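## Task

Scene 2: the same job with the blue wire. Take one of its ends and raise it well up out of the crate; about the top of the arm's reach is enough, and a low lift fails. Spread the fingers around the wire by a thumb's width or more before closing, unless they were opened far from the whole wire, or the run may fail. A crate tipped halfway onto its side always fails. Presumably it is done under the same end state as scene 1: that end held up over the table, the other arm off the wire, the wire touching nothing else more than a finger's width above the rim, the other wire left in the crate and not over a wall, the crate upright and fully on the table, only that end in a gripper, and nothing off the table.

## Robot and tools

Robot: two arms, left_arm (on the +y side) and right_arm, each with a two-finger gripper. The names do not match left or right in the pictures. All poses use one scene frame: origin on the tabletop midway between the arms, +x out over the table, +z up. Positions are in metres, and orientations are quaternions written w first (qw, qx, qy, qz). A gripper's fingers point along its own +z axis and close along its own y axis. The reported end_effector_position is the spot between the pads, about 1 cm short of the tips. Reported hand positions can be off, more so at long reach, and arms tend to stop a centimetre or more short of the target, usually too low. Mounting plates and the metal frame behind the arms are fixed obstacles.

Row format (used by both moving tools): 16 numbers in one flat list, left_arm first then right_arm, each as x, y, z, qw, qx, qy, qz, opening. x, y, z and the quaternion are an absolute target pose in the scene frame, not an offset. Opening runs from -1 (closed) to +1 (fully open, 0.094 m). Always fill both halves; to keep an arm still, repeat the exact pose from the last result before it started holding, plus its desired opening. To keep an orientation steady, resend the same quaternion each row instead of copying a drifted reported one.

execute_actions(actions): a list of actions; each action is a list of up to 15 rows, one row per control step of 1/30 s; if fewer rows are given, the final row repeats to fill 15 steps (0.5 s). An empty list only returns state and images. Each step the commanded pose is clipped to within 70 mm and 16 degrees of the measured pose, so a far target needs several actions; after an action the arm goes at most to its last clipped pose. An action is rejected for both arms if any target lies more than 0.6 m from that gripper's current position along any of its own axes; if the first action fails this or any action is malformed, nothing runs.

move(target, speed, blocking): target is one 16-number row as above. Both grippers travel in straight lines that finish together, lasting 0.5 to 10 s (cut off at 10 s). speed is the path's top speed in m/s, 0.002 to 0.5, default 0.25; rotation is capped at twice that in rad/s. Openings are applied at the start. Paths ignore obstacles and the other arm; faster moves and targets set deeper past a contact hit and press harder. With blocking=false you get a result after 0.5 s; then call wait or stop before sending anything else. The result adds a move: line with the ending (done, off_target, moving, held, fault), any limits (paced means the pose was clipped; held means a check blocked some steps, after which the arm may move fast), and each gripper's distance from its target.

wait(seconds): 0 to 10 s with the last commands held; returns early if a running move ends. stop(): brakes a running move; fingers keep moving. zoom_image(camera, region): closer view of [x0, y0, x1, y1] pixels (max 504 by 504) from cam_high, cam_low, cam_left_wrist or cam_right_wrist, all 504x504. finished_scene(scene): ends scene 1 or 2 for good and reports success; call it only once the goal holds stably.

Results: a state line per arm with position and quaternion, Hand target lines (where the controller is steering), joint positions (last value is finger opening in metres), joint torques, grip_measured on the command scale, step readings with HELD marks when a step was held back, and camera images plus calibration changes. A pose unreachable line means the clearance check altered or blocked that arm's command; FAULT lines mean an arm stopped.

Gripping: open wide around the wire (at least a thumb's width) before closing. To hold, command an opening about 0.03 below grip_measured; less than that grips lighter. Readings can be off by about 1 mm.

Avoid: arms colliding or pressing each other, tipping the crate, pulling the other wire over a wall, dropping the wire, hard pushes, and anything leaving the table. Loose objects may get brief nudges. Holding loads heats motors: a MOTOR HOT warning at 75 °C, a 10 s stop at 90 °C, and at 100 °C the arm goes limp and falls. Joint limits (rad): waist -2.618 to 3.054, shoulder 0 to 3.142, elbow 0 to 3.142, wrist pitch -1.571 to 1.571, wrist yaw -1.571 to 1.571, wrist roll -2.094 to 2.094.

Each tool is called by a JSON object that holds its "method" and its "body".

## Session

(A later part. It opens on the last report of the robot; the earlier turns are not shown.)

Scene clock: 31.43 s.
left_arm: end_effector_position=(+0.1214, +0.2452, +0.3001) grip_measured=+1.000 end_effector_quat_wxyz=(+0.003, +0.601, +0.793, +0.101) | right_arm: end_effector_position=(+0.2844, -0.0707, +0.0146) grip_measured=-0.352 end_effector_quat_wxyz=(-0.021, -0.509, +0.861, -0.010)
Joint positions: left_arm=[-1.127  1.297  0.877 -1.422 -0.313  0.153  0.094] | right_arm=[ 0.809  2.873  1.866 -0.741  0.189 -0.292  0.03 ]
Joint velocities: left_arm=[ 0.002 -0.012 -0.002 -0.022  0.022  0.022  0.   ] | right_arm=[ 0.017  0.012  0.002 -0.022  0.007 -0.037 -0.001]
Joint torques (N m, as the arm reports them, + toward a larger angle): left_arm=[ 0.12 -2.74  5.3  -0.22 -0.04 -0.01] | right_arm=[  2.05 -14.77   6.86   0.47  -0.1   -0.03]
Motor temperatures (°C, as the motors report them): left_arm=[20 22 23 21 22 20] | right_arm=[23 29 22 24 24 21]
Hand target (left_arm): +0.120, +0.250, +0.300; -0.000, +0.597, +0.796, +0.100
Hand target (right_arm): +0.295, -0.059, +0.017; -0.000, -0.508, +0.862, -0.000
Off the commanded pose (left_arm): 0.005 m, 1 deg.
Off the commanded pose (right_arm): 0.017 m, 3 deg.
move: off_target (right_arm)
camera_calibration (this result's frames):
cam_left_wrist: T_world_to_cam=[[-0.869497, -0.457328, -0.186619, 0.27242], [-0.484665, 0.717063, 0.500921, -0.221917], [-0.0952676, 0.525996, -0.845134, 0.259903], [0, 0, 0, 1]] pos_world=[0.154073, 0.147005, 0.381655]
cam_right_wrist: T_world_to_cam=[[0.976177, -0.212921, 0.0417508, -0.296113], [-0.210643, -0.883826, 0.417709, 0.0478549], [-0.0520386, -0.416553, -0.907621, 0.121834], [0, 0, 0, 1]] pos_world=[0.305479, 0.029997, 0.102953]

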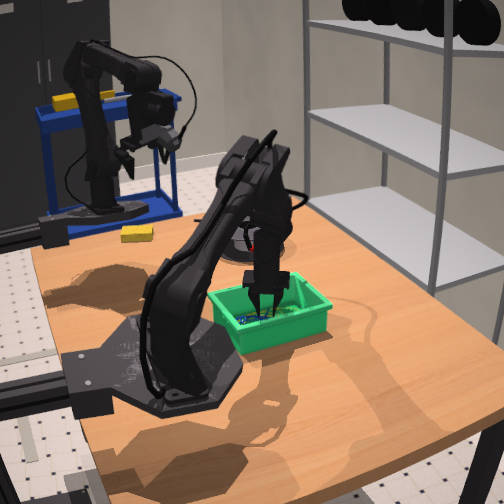

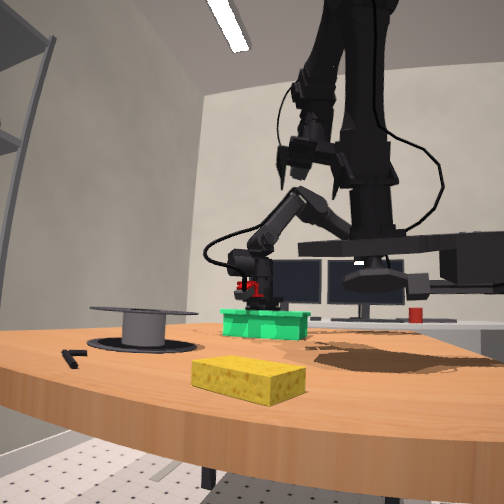

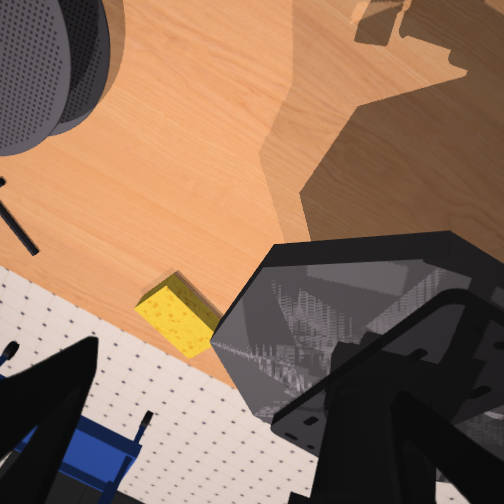

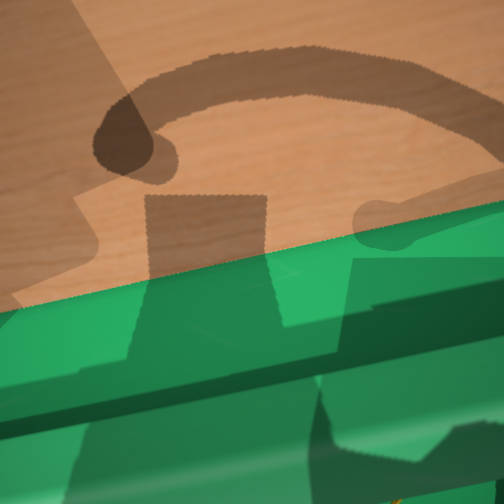

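{"method": "move", "body": {"target": [0.12,0.25,0.3,0,0.6,0.8,0.1,1,0.295,-0.055,0.04,0,-0.508,0.862,0,-0.35], "speed": 0.04}}

{"method": "zoom_image", "body": {"camera": "cam_high", "region": [220, 260, 320, 350]}}

Scene clock: 35.73 s.
left_arm: end_effector_position=(+0.1214, +0.2452, +0.3001) grip_measured=+1.000 end_effector_quat_wxyz=(+0.003, +0.601, +0.793, +0.101) | right_arm: end_effector_position=(+0.2900, -0.0680, +0.0253) grip_measured=-0.352 end_effector_quat_wxyz=(-0.016, -0.507, +0.862, -0.008)
Joint positions: left_arm=[-1.127  1.297  0.877 -1.422 -0.313  0.153  0.094] | right_arm=[ 0.809  2.857  1.885 -0.766  0.189 -0.29   0.03 ]
Joint velocities: left_arm=[-0.027 -0.007  0.022 -0.022 -0.066  0.022  0.   ] | right_arm=[-0.002 -0.002 -0.007  0.007 -0.037  0.007  0.   ]
Joint torques (N m, as the arm reports them, + toward a larger angle): left_arm=[ 0.11 -2.97  5.19 -0.23 -0.07  0.02] | right_arm=[  3.06 -17.21   6.33   0.16  -0.11   0.12]
Motor temperatures (°C, as the motors report them): left_arm=[20 22 24 21 22 20] | right_arm=[23 29 22 24 24 21]
Hand target (left_arm): +0.120, +0.250, +0.300; -0.000, +0.597, +0.796, +0.100
Hand target (right_arm): +0.295, -0.055, +0.039; +0.000, -0.508, +0.862, -0.000
Off the commanded pose (left_arm): 0.005 m, 1 deg.
Off the commanded pose (right_arm): 0.020 m, 2 deg.
move: off_target (right_arm)
camera_calibration (this result's frames):
cam_left_wrist: T_world_to_cam=[[-0.869497, -0.457328, -0.186619, 0.27242], [-0.484665, 0.717063, 0.500921, -0.221917], [-0.0952676, 0.525996, -0.845134, 0.259903], [0, 0, 0, 1]] pos_world=[0.154073, 0.147005, 0.381655]
cam_right_wrist: T_world_to_cam=[[0.974959, -0.217265, 0.0474457, -0.301564], [-0.217353, -0.885829, 0.409956, 0.0489522], [-0.0470405, -0.410003, -0.91087, 0.132073], [0, 0, 0, 1]] pos_world=[0.310865, 0.0319943, 0.114541]

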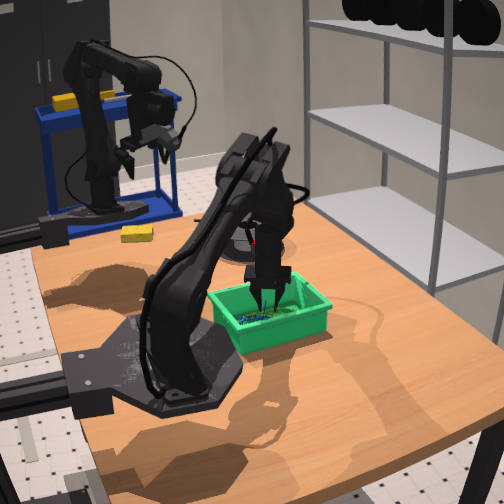

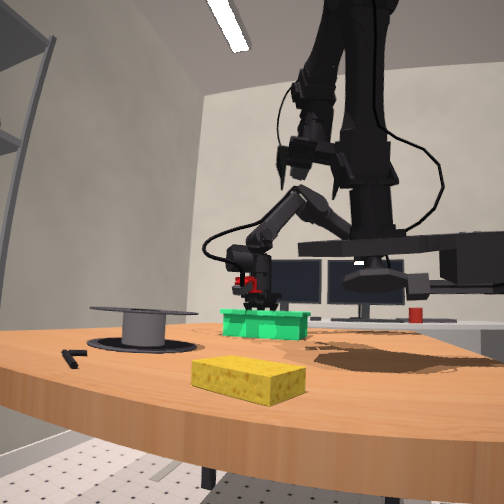

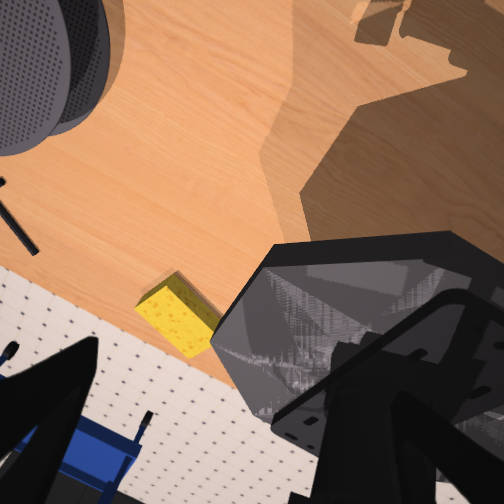

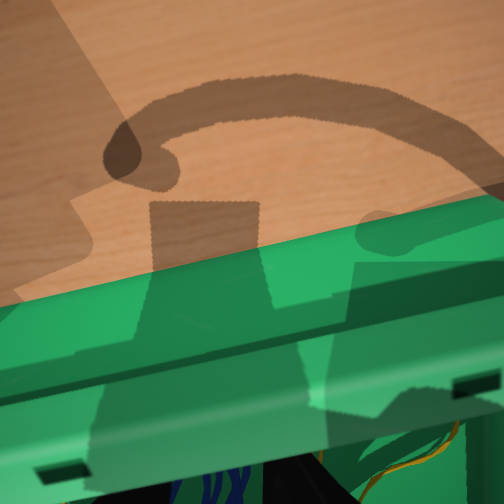

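Region (220, 260, 320, 350) of cam_high's 504x504 image, scaled by 5.040, with more detail than that image has; it fills the top 454 rows of this view, and the rest is white.

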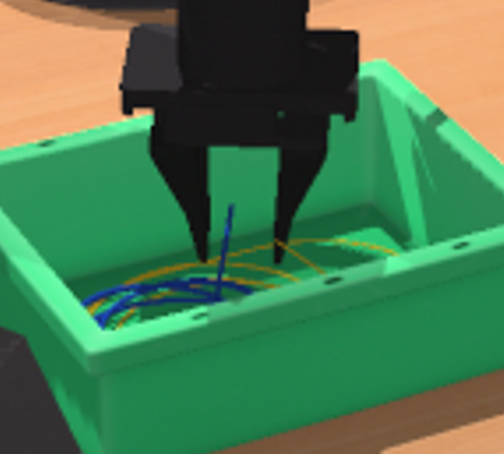

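{"method": "move", "body": {"target": [0.12,0.25,0.3,0,0.6,0.8,0.1,1,0.298,-0.04,0.04,0,-0.508,0.862,0,-0.35], "speed": 0.04}}

{"method": "zoom_image", "body": {"camera": "cam_high", "region": [220, 260, 320, 350]}}

Scene clock: 39.13 s.
left_arm: end_effector_position=(+0.1214, +0.2452, +0.3001) grip_measured=+1.000 end_effector_quat_wxyz=(+0.003, +0.601, +0.793, +0.101) | right_arm: end_effector_position=(+0.2996, -0.0507, +0.0357) grip_measured=-0.352 end_effector_quat_wxyz=(-0.006, -0.506, +0.863, -0.007)
Joint positions: left_arm=[-1.127  1.297  0.877 -1.422 -0.313  0.153  0.094] | right_arm=[ 0.826  2.888  1.995 -0.826  0.189 -0.273  0.03 ]
Joint velocities: left_arm=[-0.017  0.012  0.017  0.037  0.037  0.051  0.   ] | right_arm=[-0.002  0.017  0.017 -0.037 -0.022 -0.037 -0.001]
Joint torques (N m, as the arm reports them, + toward a larger angle): left_arm=[ 0.17 -2.65  5.17 -0.23 -0.05  0.  ] | right_arm=[  3.16 -15.26   6.77   0.19  -0.12   0.1 ]
Motor temperatures (°C, as the motors report them): left_arm=[20 22 24 21 22 20] | right_arm=[23 30 22 24 24 21]
Hand target (left_arm): +0.120, +0.250, +0.300; -0.000, +0.597, +0.796, +0.100
Hand target (right_arm): +0.299, -0.040, +0.040; +0.001, -0.507, +0.862, -0.000
Off the commanded pose (left_arm): 0.005 m, 1 deg.
Off the commanded pose (right_arm): 0.012 m, 1 deg.
move: off_target (right_arm)
camera_calibration (this result's frames):
cam_left_wrist: T_world_to_cam=[[-0.869497, -0.457328, -0.186619, 0.27242], [-0.484665, 0.717063, 0.500921, -0.221917], [-0.0952676, 0.525996, -0.845134, 0.259903], [0, 0, 0, 1]] pos_world=[0.154073, 0.147005, 0.381655]
cam_right_wrist: T_world_to_cam=[[0.97328, -0.221264, 0.0613951, -0.307855], [-0.227298, -0.890392, 0.394384, 0.0653835], [-0.0325971, -0.3978, -0.916893, 0.145575], [0, 0, 0, 1]] pos_world=[0.319236, 0.0480095, 0.126591]

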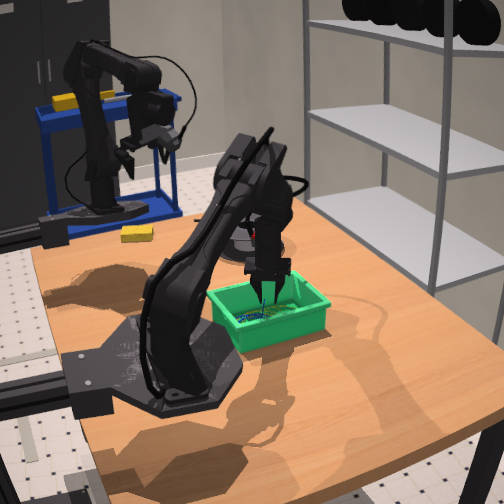

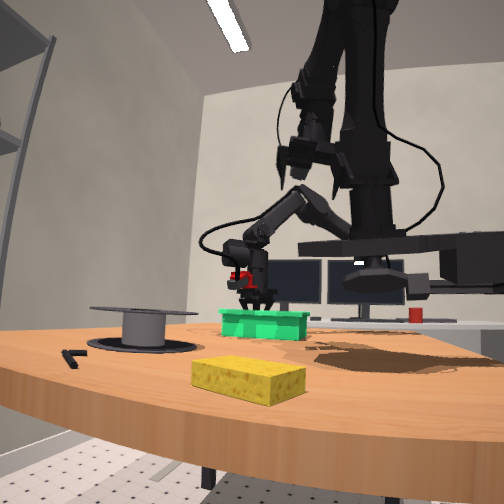

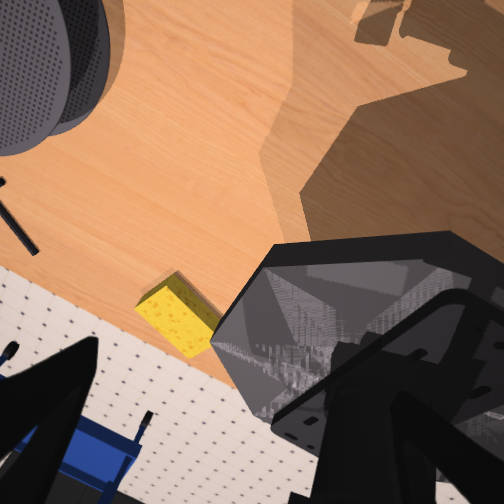

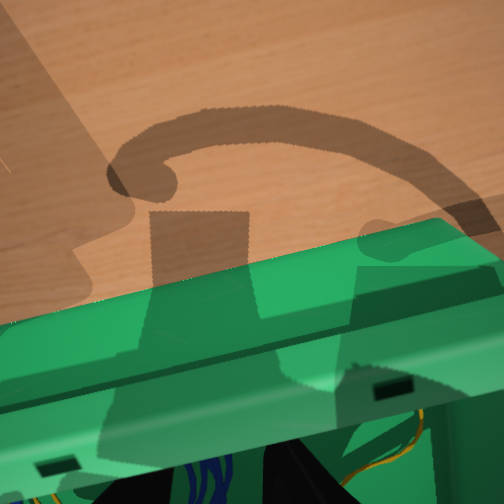

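Region (220, 260, 320, 350) of cam_high's 504x504 image, scaled by 5.040, with more detail than that image has; it fills the top 454 rows of this view, and the rest is white.

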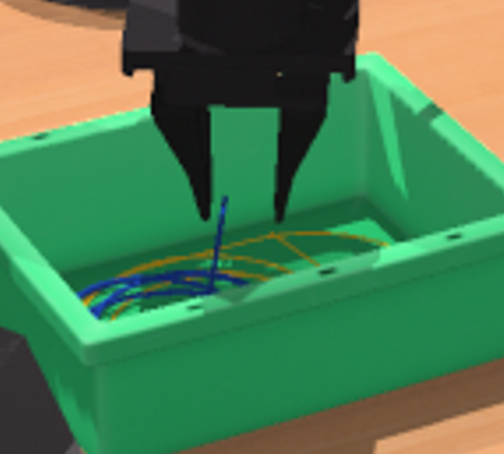

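{"method": "move", "body": {"target": [0.12,0.25,0.3,0,0.6,0.8,0.1,1,0.29,-0.075,0.1,0,-0.707,0.707,0,-0.35], "speed": 0.15}}

{"method": "zoom_image", "body": {"camera": "cam_high", "region": [220, 260, 320, 350]}}

Scene clock: 43.63 s.
left_arm: end_effector_position=(+0.1214, +0.2452, +0.3001) grip_measured=+1.000 end_effector_quat_wxyz=(+0.003, +0.601, +0.793, +0.101) | right_arm: end_effector_position=(+0.2948, -0.0709, +0.0961) grip_measured=-0.352 end_effector_quat_wxyz=(-0.005, +0.704, -0.711, +0.005)
Joint positions: left_arm=[-1.127  1.297  0.877 -1.422 -0.313  0.153  0.094] | right_arm=[ 0.826  2.662  1.81  -0.843  0.189 -0.779  0.03 ]
Joint velocities: left_arm=[-0.007 -0.007  0.012 -0.022 -0.051  0.037  0.   ] | right_arm=[ 0.007  0.012 -0.007 -0.037 -0.022  0.007 -0.001]
Joint torques (N m, as the arm reports them, + toward a larger angle): left_arm=[ 0.26 -2.79  5.31 -0.18 -0.01 -0.05] | right_arm=[  1.93 -16.77   3.66   0.24  -0.11  -0.08]
Motor temperatures (°C, as the motors report them): left_arm=[20 22 24 21 22 20] | right_arm=[23 30 22 24 24 21]
Hand target (left_arm): +0.120, +0.250, +0.300; -0.000, +0.597, +0.796, +0.100
Hand target (right_arm): +0.291, -0.074, +0.100; +0.000, +0.707, -0.707, +0.000
Off the commanded pose (left_arm): 0.005 m, 1 deg.
Off the commanded pose (right_arm): 0.007 m, 1 deg.
move: done
camera_calibration (this result's frames):
cam_left_wrist: T_world_to_cam=[[-0.869497, -0.457328, -0.186619, 0.27242], [-0.484665, 0.717063, 0.500921, -0.221917], [-0.0952676, 0.525996, -0.845134, 0.259903], [0, 0, 0, 1]] pos_world=[0.154073, 0.147005, 0.381655]
cam_right_wrist: T_world_to_cam=[[0.959362, 0.272527, 0.0731657, -0.273326], [0.225417, -0.896145, 0.382244, -0.110237], [0.169739, -0.350218, -0.92116, 0.136926], [0, 0, 0, 1]] pos_world=[0.263827, 0.0236543, 0.188266]

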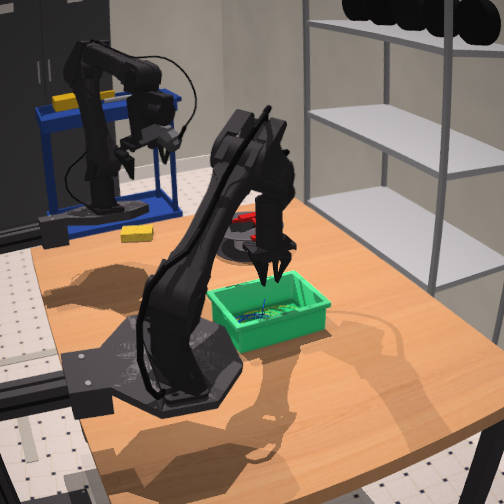

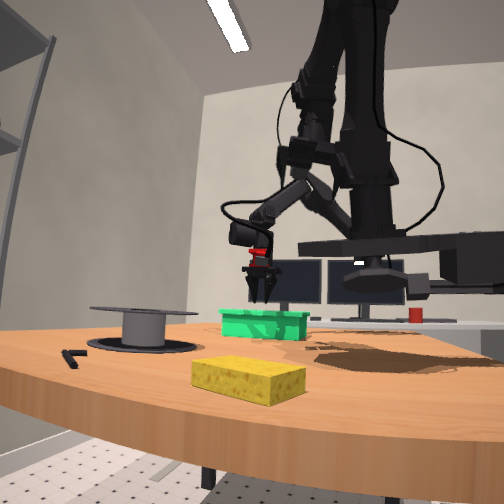

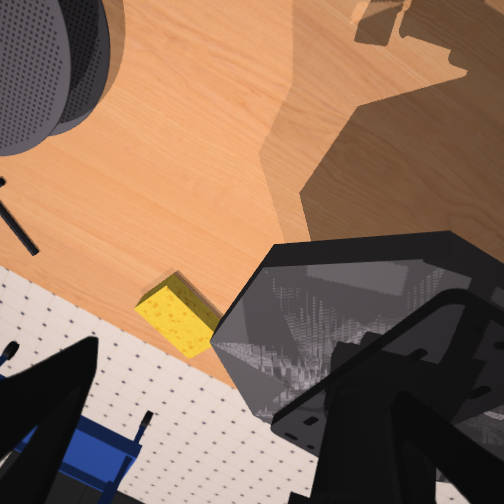

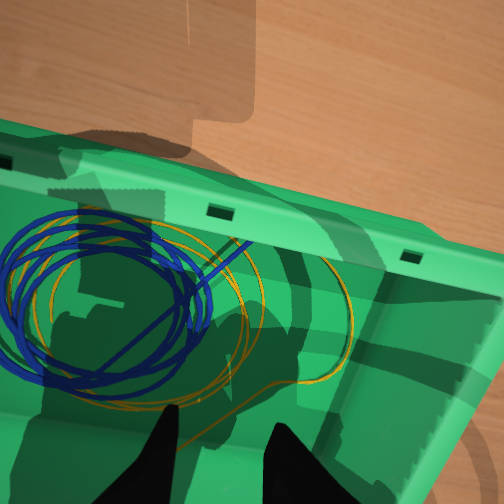

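Region (220, 260, 320, 350) of cam_high's 504x504 image, scaled by 5.040, with more detail than that image has; it fills the top 454 rows of this view, and the rest is white.

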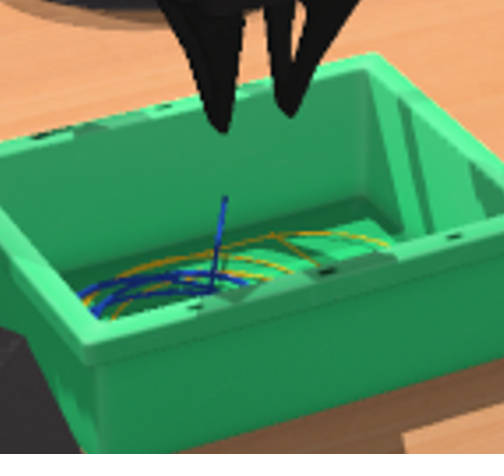

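{"method": "move", "body": {"target": [0.12,0.25,0.3,0,0.6,0.8,0.1,1,0.289,-0.035,0.075,0,-0.707,0.707,0,-0.35], "speed": 0.08}}

{"method": "move", "body": {"target": [0.12,0.25,0.3,0,0.6,0.8,0.1,1,0.289,-0.04,0.034,0,-0.707,0.707,0,-0.35], "speed": 0.05}}

{"method": "zoom_image", "body": {"camera": "cam_high", "region": [220, 260, 320, 350]}}

Scene clock: 48.17 s.
left_arm: end_effector_position=(+0.1214, +0.2452, +0.3001) grip_measured=+1.000 end_effector_quat_wxyz=(+0.003, +0.601, +0.793, +0.101) | right_arm: end_effector_position=(+0.2899, -0.0436, +0.0698) grip_measured=-0.352 end_effector_quat_wxyz=(+0.004, +0.707, -0.707, +0.007)
Joint positions: left_arm=[-1.127  1.297  0.877 -1.422 -0.313  0.153  0.094] | right_arm=[ 0.865  2.807  1.969 -0.882  0.186 -0.746  0.03 ]
Joint velocities: left_arm=[-0.007  0.012 -0.007 -0.007 -0.022 -0.007  0.   ] | right_arm=[ 0.007 -0.002  0.022 -0.081  0.066  0.066  0.   ]
Joint torques (N m, as the arm reports them, + toward a larger angle): left_arm=[ 0.11 -2.79  5.14 -0.25 -0.04 -0.02] | right_arm=[  2.73 -15.33   6.84   0.19  -0.15   0.09]
Motor temperatures (°C, as the motors report them): left_arm=[20 22 24 21 22 20] | right_arm=[23 31 22 24 24 21]
Hand target (left_arm): +0.120, +0.250, +0.300; -0.000, +0.597, +0.796, +0.100
Hand target (right_arm): +0.289, -0.035, +0.075; -0.001, +0.707, -0.707, +0.001
Off the commanded pose (left_arm): 0.005 m, 1 deg.
Off the commanded pose (right_arm): 0.010 m, 1 deg.
move: done
camera_calibration (this result's frames):
cam_left_wrist: T_world_to_cam=[[-0.869497, -0.457328, -0.186619, 0.27242], [-0.484665, 0.717063, 0.500921, -0.221917], [-0.0952676, 0.525996, -0.845134, 0.259903], [0, 0, 0, 1]] pos_world=[0.154073, 0.147005, 0.381655]
cam_right_wrist: T_world_to_cam=[[0.957302, 0.283141, 0.0583526, -0.272048], [0.238714, -0.888065, 0.392881, -0.078867], [0.163062, -0.362176, -0.917736, 0.124169], [0, 0, 0, 1]] pos_world=[0.259011, 0.0519599, 0.160815]

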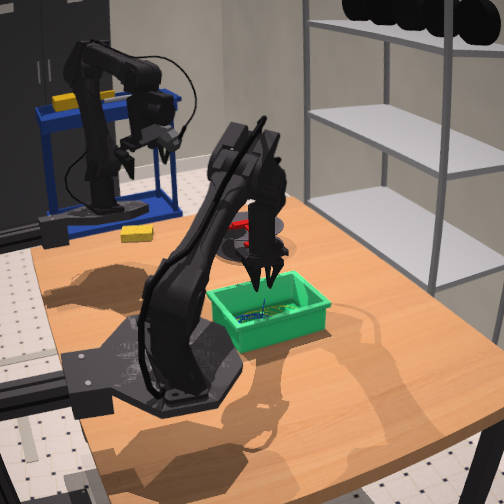

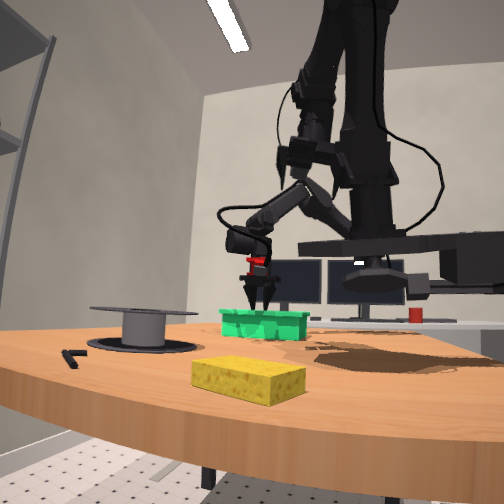

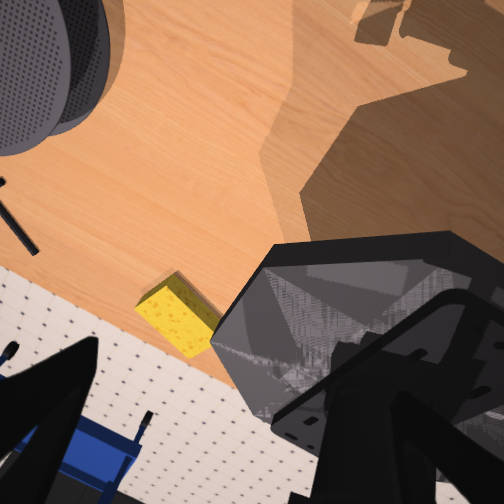

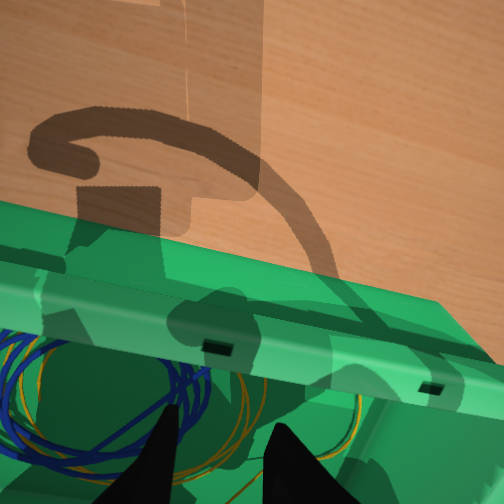

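Scene clock: 49.27 s.
left_arm: end_effector_position=(+0.1214, +0.2452, +0.3001) grip_measured=+1.000 end_effector_quat_wxyz=(+0.003, +0.601, +0.793, +0.101) | right_arm: end_effector_position=(+0.2887, -0.0402, +0.0371) grip_measured=-0.352 end_effector_quat_wxyz=(+0.000, +0.707, -0.708, +0.006)
Joint positions: left_arm=[-1.127  1.297  0.877 -1.422 -0.313  0.153  0.094] | right_arm=[ 0.86   2.878  1.969 -0.801  0.186 -0.752  0.03 ]
Joint velocities: left_arm=[-0.012 -0.002 -0.017  0.007  0.007 -0.095  0.   ] | right_arm=[ 0.002  0.017 -0.022  0.037 -0.007 -0.007  0.   ]
Joint torques (N m, as the arm reports them, + toward a larger angle): left_arm=[ 0.12 -2.75  5.25 -0.18 -0.04 -0.04] | right_arm=[  1.71 -15.67   4.54   0.4   -0.15  -0.02]
Motor temperatures (°C, as the motors report them): left_arm=[20 22 24 21 22 20] | right_arm=[23 31 22 24 24 21]
Hand target (left_arm): +0.120, +0.250, +0.300; -0.000, +0.597, +0.796, +0.100
Hand target (right_arm): +0.288, -0.040, +0.034; +0.000, +0.707, -0.707, -0.000
Off the commanded pose (left_arm): 0.005 m, 1 deg.
Off the commanded pose (right_arm): 0.003 m, 1 deg.
move: done
camera_calibration (this result's frames):
cam_left_wrist: T_world_to_cam=[[-0.869497, -0.457328, -0.186619, 0.27242], [-0.484665, 0.717063, 0.500921, -0.221917], [-0.0952676, 0.525996, -0.845134, 0.259903], [0, 0, 0, 1]] pos_world=[0.154073, 0.147005, 0.381655]
cam_right_wrist: T_world_to_cam=[[0.957521, 0.280844, 0.0654301, -0.270431], [0.234892, -0.891238, 0.38797, -0.0615578], [0.167273, -0.356121, -0.919346, 0.0946753], [0, 0, 0, 1]] pos_world=[0.257566, 0.0548019, 0.128616]

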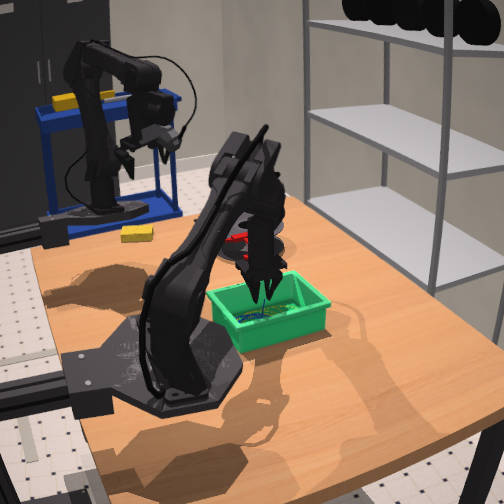

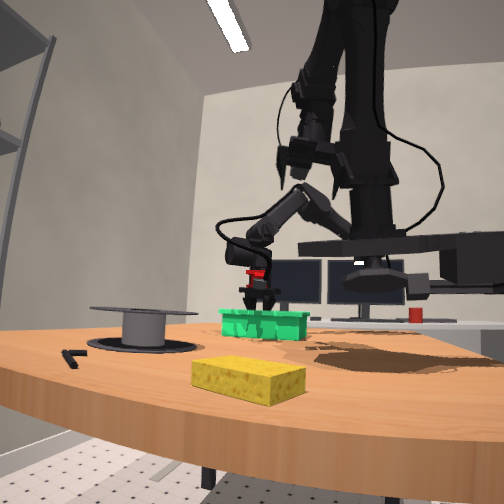

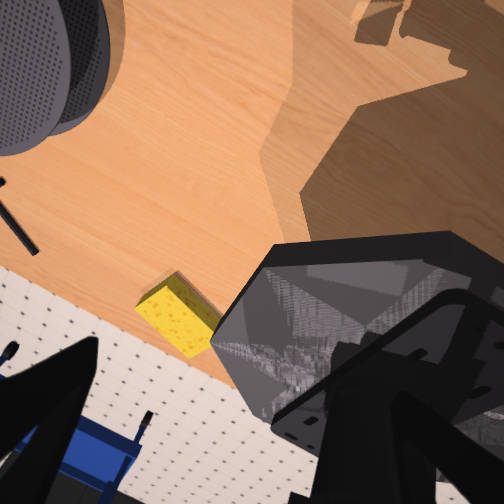

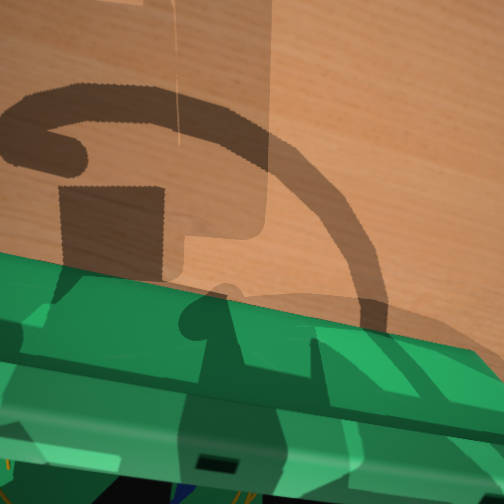

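Region (220, 260, 320, 350) of cam_high's 504x504 image, scaled by 5.040, with more detail than that image has; it fills the top 454 rows of this view, and the rest is white.

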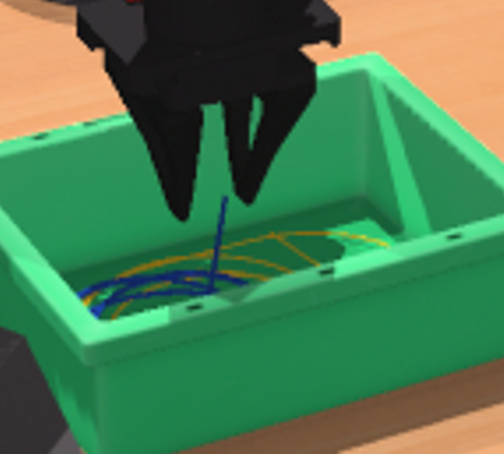

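{"method": "move", "body": {"target": [0.12,0.25,0.3,0,0.6,0.8,0.1,1,0.289,-0.04,0.019,0,-0.707,0.707,0,-0.35], "speed": 0.04}}

{"method": "move", "body": {"target": [0.12,0.25,0.3,0,0.6,0.8,0.1,1,0.289,-0.04,0.019,0,-0.707,0.707,0,-1]}}

{"method": "zoom_image", "body": {"camera": "cam_high", "region": [220, 260, 320, 350]}}

{"method": "move", "body": {"target": [0.12,0.25,0.3,0,0.6,0.8,0.1,1,0.285,-0.06,0.16,0,-0.707,0.707,0,-1], "speed": 0.1}}

Scene clock: 54.00 s.
left_arm: end_effector_position=(+0.1214, +0.2452, +0.3001) grip_measured=+1.000 end_effector_quat_wxyz=(+0.003, +0.601, +0.793, +0.101) | right_arm: end_effector_position=(+0.2852, -0.0442, +0.0196) grip_measured=-0.352 end_effector_quat_wxyz=(+0.008, +0.708, -0.707, +0.006)
Joint positions: left_arm=[-1.127  1.297  0.877 -1.422 -0.313  0.153  0.094] | right_arm=[ 0.852  2.916  1.969 -0.78   0.186 -0.759  0.03 ]
Joint velocities: left_arm=[-0.022 -0.027 -0.007  0.007 -0.051  0.007  0.   ] | right_arm=[-0.022 -0.012 -0.027  0.066  0.066 -0.037 -0.   ]
Joint torques (N m, as the arm reports them, + toward a larger angle): left_arm=[ 0.26 -2.88  5.38 -0.19 -0.04 -0.05] | right_arm=[  1.69 -15.5    5.25   0.42  -0.08  -0.03]
Motor temperatures (°C, as the motors report them): left_arm=[20 22 24 21 22 20] | right_arm=[23 31 22 24 24 21]
Hand target (left_arm): +0.120, +0.250, +0.300; -0.000, +0.597, +0.796, +0.100
Hand target (right_arm): +0.289, -0.040, +0.019; -0.000, +0.707, -0.707, -0.000
Off the commanded pose (left_arm): 0.005 m, 1 deg.
Off the commanded pose (right_arm): 0.006 m, 1 deg.
move: done
camera_calibration (this result's frames):
cam_left_wrist: T_world_to_cam=[[-0.869497, -0.457328, -0.186619, 0.27242], [-0.484665, 0.717063, 0.500921, -0.221917], [-0.0952676, 0.525996, -0.845134, 0.259903], [0, 0, 0, 1]] pos_world=[0.154073, 0.147005, 0.381655]
cam_right_wrist: T_world_to_cam=[[0.957416, 0.28427, 0.0504548, -0.264306], [0.24226, -0.886072, 0.395204, -0.059472], [0.157051, -0.366151, -0.917207, 0.08023], [0, 0, 0, 1]] pos_world=[0.254858, 0.0518139, 0.110427]

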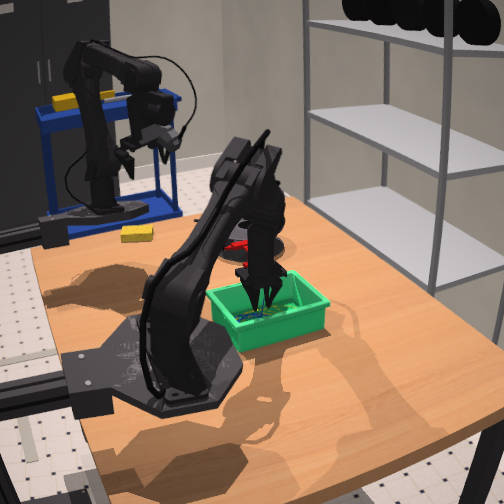

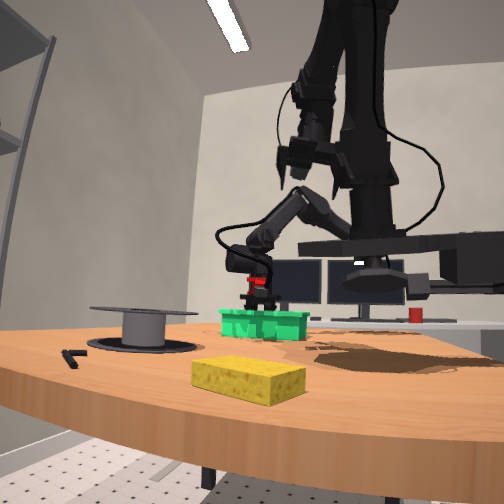

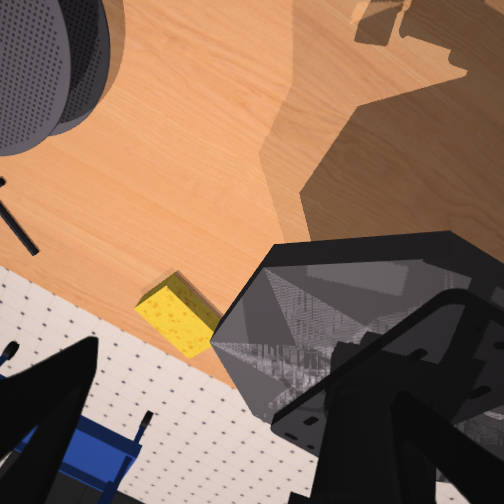

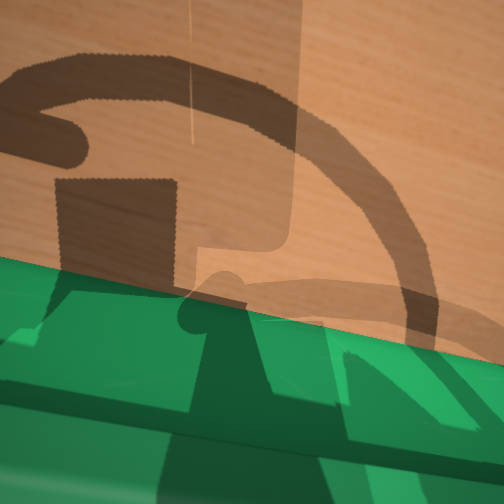

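Scene clock: 54.70 s.
left_arm: end_effector_position=(+0.1214, +0.2452, +0.3001) grip_measured=+1.000 end_effector_quat_wxyz=(+0.003, +0.601, +0.793, +0.101) | right_arm: end_effector_position=(+0.2852, -0.0442, +0.0196) grip_measured=-0.970 end_effector_quat_wxyz=(+0.008, +0.708, -0.707, +0.006)
Joint positions: left_arm=[-1.127  1.297  0.877 -1.422 -0.313  0.153  0.094] | right_arm=[ 0.852  2.916  1.969 -0.78   0.186 -0.759  0.001]
Joint velocities: left_arm=[ 0.002 -0.017 -0.022 -0.022  0.007 -0.081  0.   ] | right_arm=[ 0.012 -0.012  0.002 -0.022  0.051 -0.022  0.   ]
Joint torques (N m, as the arm reports them, + toward a larger angle): left_arm=[ 0.3  -2.79  5.35 -0.14 -0.04  0.01] | right_arm=[  1.77 -15.4    5.55   0.43  -0.14  -0.03]
Motor temperatures (°C, as the motors report them): left_arm=[20 22 24 21 22 20] | right_arm=[23 31 22 24 24 21]
Hand target (left_arm): +0.120, +0.250, +0.300; -0.000, +0.597, +0.796, +0.100
Hand target (right_arm): +0.289, -0.040, +0.019; +0.000, +0.707, -0.707, +0.000
Off the commanded pose (left_arm): 0.005 m, 1 deg.
Off the commanded pose (right_arm): 0.006 m, 1 deg.
move: done
camera_calibration (this result's frames):
cam_left_wrist: T_world_to_cam=[[-0.869497, -0.457328, -0.186619, 0.27242], [-0.484665, 0.717063, 0.500921, -0.221917], [-0.0952676, 0.525996, -0.845134, 0.259903], [0, 0, 0, 1]] pos_world=[0.154073, 0.147005, 0.381655]
cam_right_wrist: T_world_to_cam=[[0.957416, 0.28427, 0.0504548, -0.264306], [0.24226, -0.886072, 0.395204, -0.059472], [0.157051, -0.366151, -0.917207, 0.08023], [0, 0, 0, 1]] pos_world=[0.254858, 0.0518139, 0.110427]

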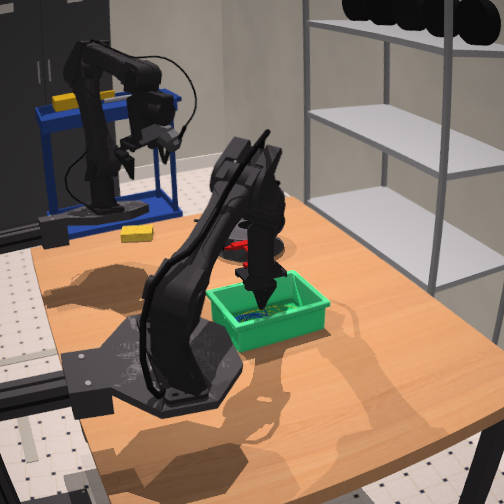

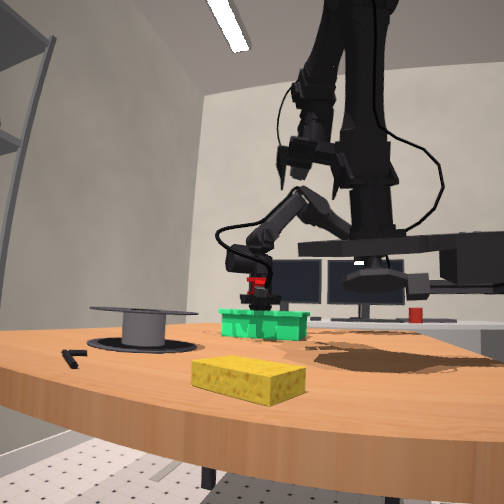

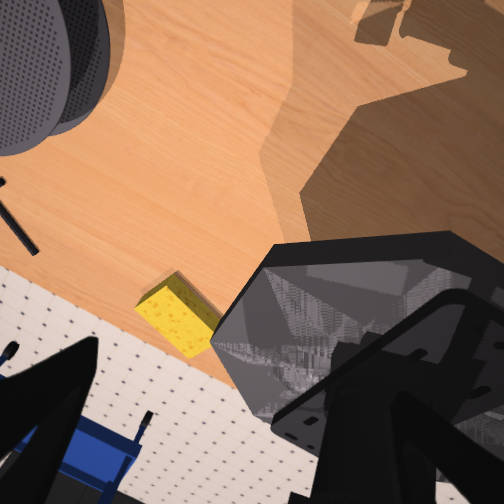

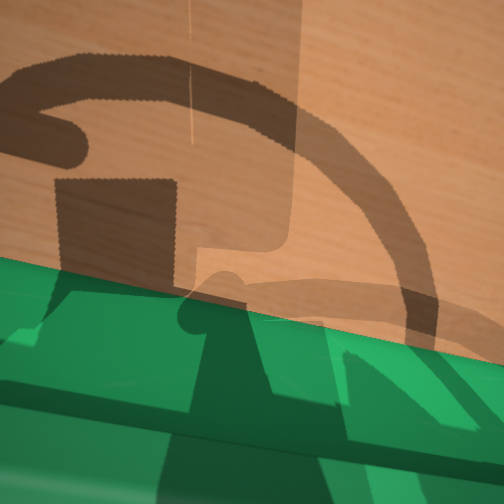

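Region (220, 260, 320, 350) of cam_high's 504x504 image, scaled by 5.040, with more detail than that image has; it fills the top 454 rows of this view, and the rest is white.

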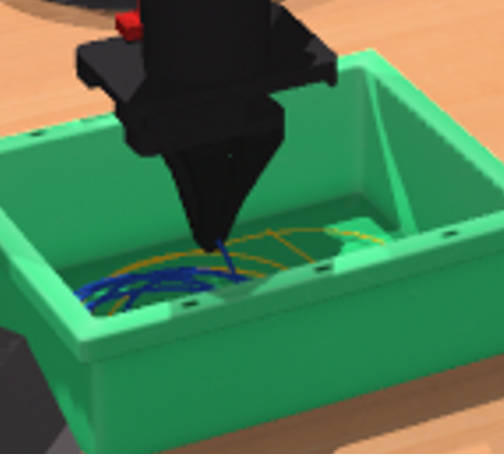

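Scene clock: 56.60 s.
left_arm: end_effector_position=(+0.1214, +0.2452, +0.3001) grip_measured=+1.000 end_effector_quat_wxyz=(+0.003, +0.601, +0.793, +0.101) | right_arm: end_effector_position=(+0.2898, -0.0653, +0.1488) grip_measured=-0.970 end_effector_quat_wxyz=(+0.008, +0.706, -0.708, +0.007)
Joint positions: left_arm=[-1.127  1.297  0.877 -1.422 -0.313  0.153  0.094] | right_arm=[ 0.863  2.608  1.924 -1.044  0.186 -0.742  0.001]
Joint velocities: left_arm=[-0.012  0.012 -0.002  0.037 -0.022  0.007  0.   ] | right_arm=[-0.007 -0.002  0.012  0.007  0.007 -0.022  0.001]
Joint torques (N m, as the arm reports them, + toward a larger angle): left_arm=[ 0.31 -3.01  5.21 -0.21 -0.03 -0.06] | right_arm=[  2.86 -16.36   6.07   0.18  -0.16   0.08]
Motor temperatures (°C, as the motors report them): left_arm=[20 22 24 21 22 20] | right_arm=[23 31 22 24 24 21]
Hand target (left_arm): +0.120, +0.250, +0.300; -0.000, +0.597, +0.796, +0.100
Hand target (right_arm): +0.287, -0.058, +0.160; -0.000, +0.707, -0.707, +0.000
Off the commanded pose (left_arm): 0.005 m, 1 deg.
Off the commanded pose (right_arm): 0.013 m, 1 deg.
move: off_target (right_arm)
camera_calibration (this result's frames):
cam_left_wrist: T_world_to_cam=[[-0.869497, -0.457328, -0.186619, 0.27242], [-0.484665, 0.717063, 0.500921, -0.221917], [-0.0952676, 0.525996, -0.845134, 0.259903], [0, 0, 0, 1]] pos_world=[0.154073, 0.147005, 0.381655]
cam_right_wrist: T_world_to_cam=[[0.958833, 0.27919, 0.0518804, -0.270132], [0.236838, -0.887032, 0.396335, -0.129048], [0.156672, -0.367732, -0.916639, 0.190212], [0, 0, 0, 1]] pos_world=[0.259774, 0.0308951, 0.239516]

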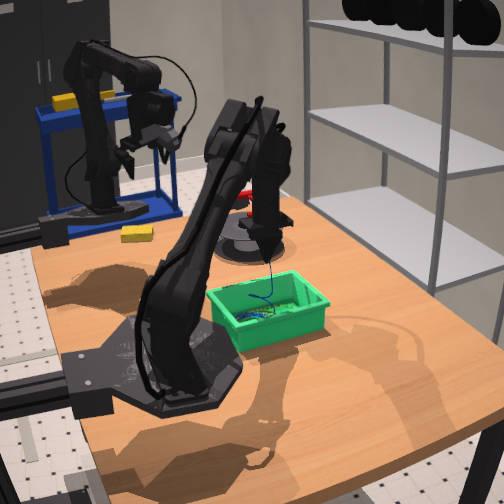

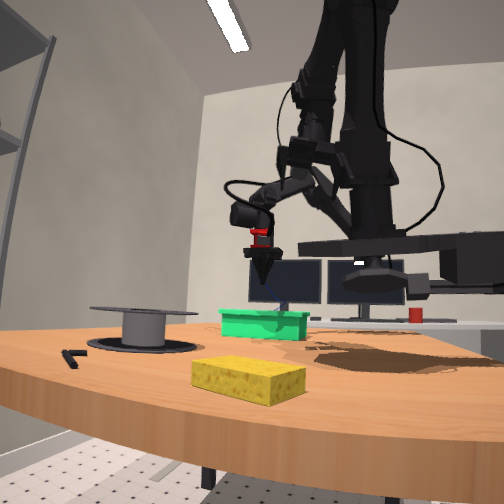

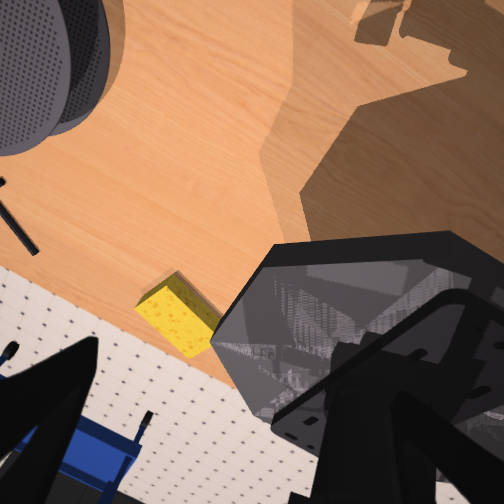

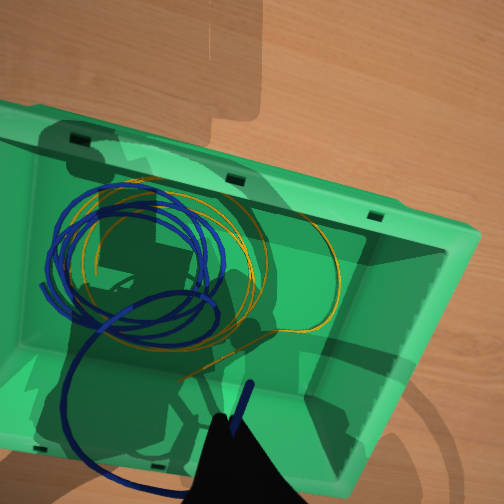

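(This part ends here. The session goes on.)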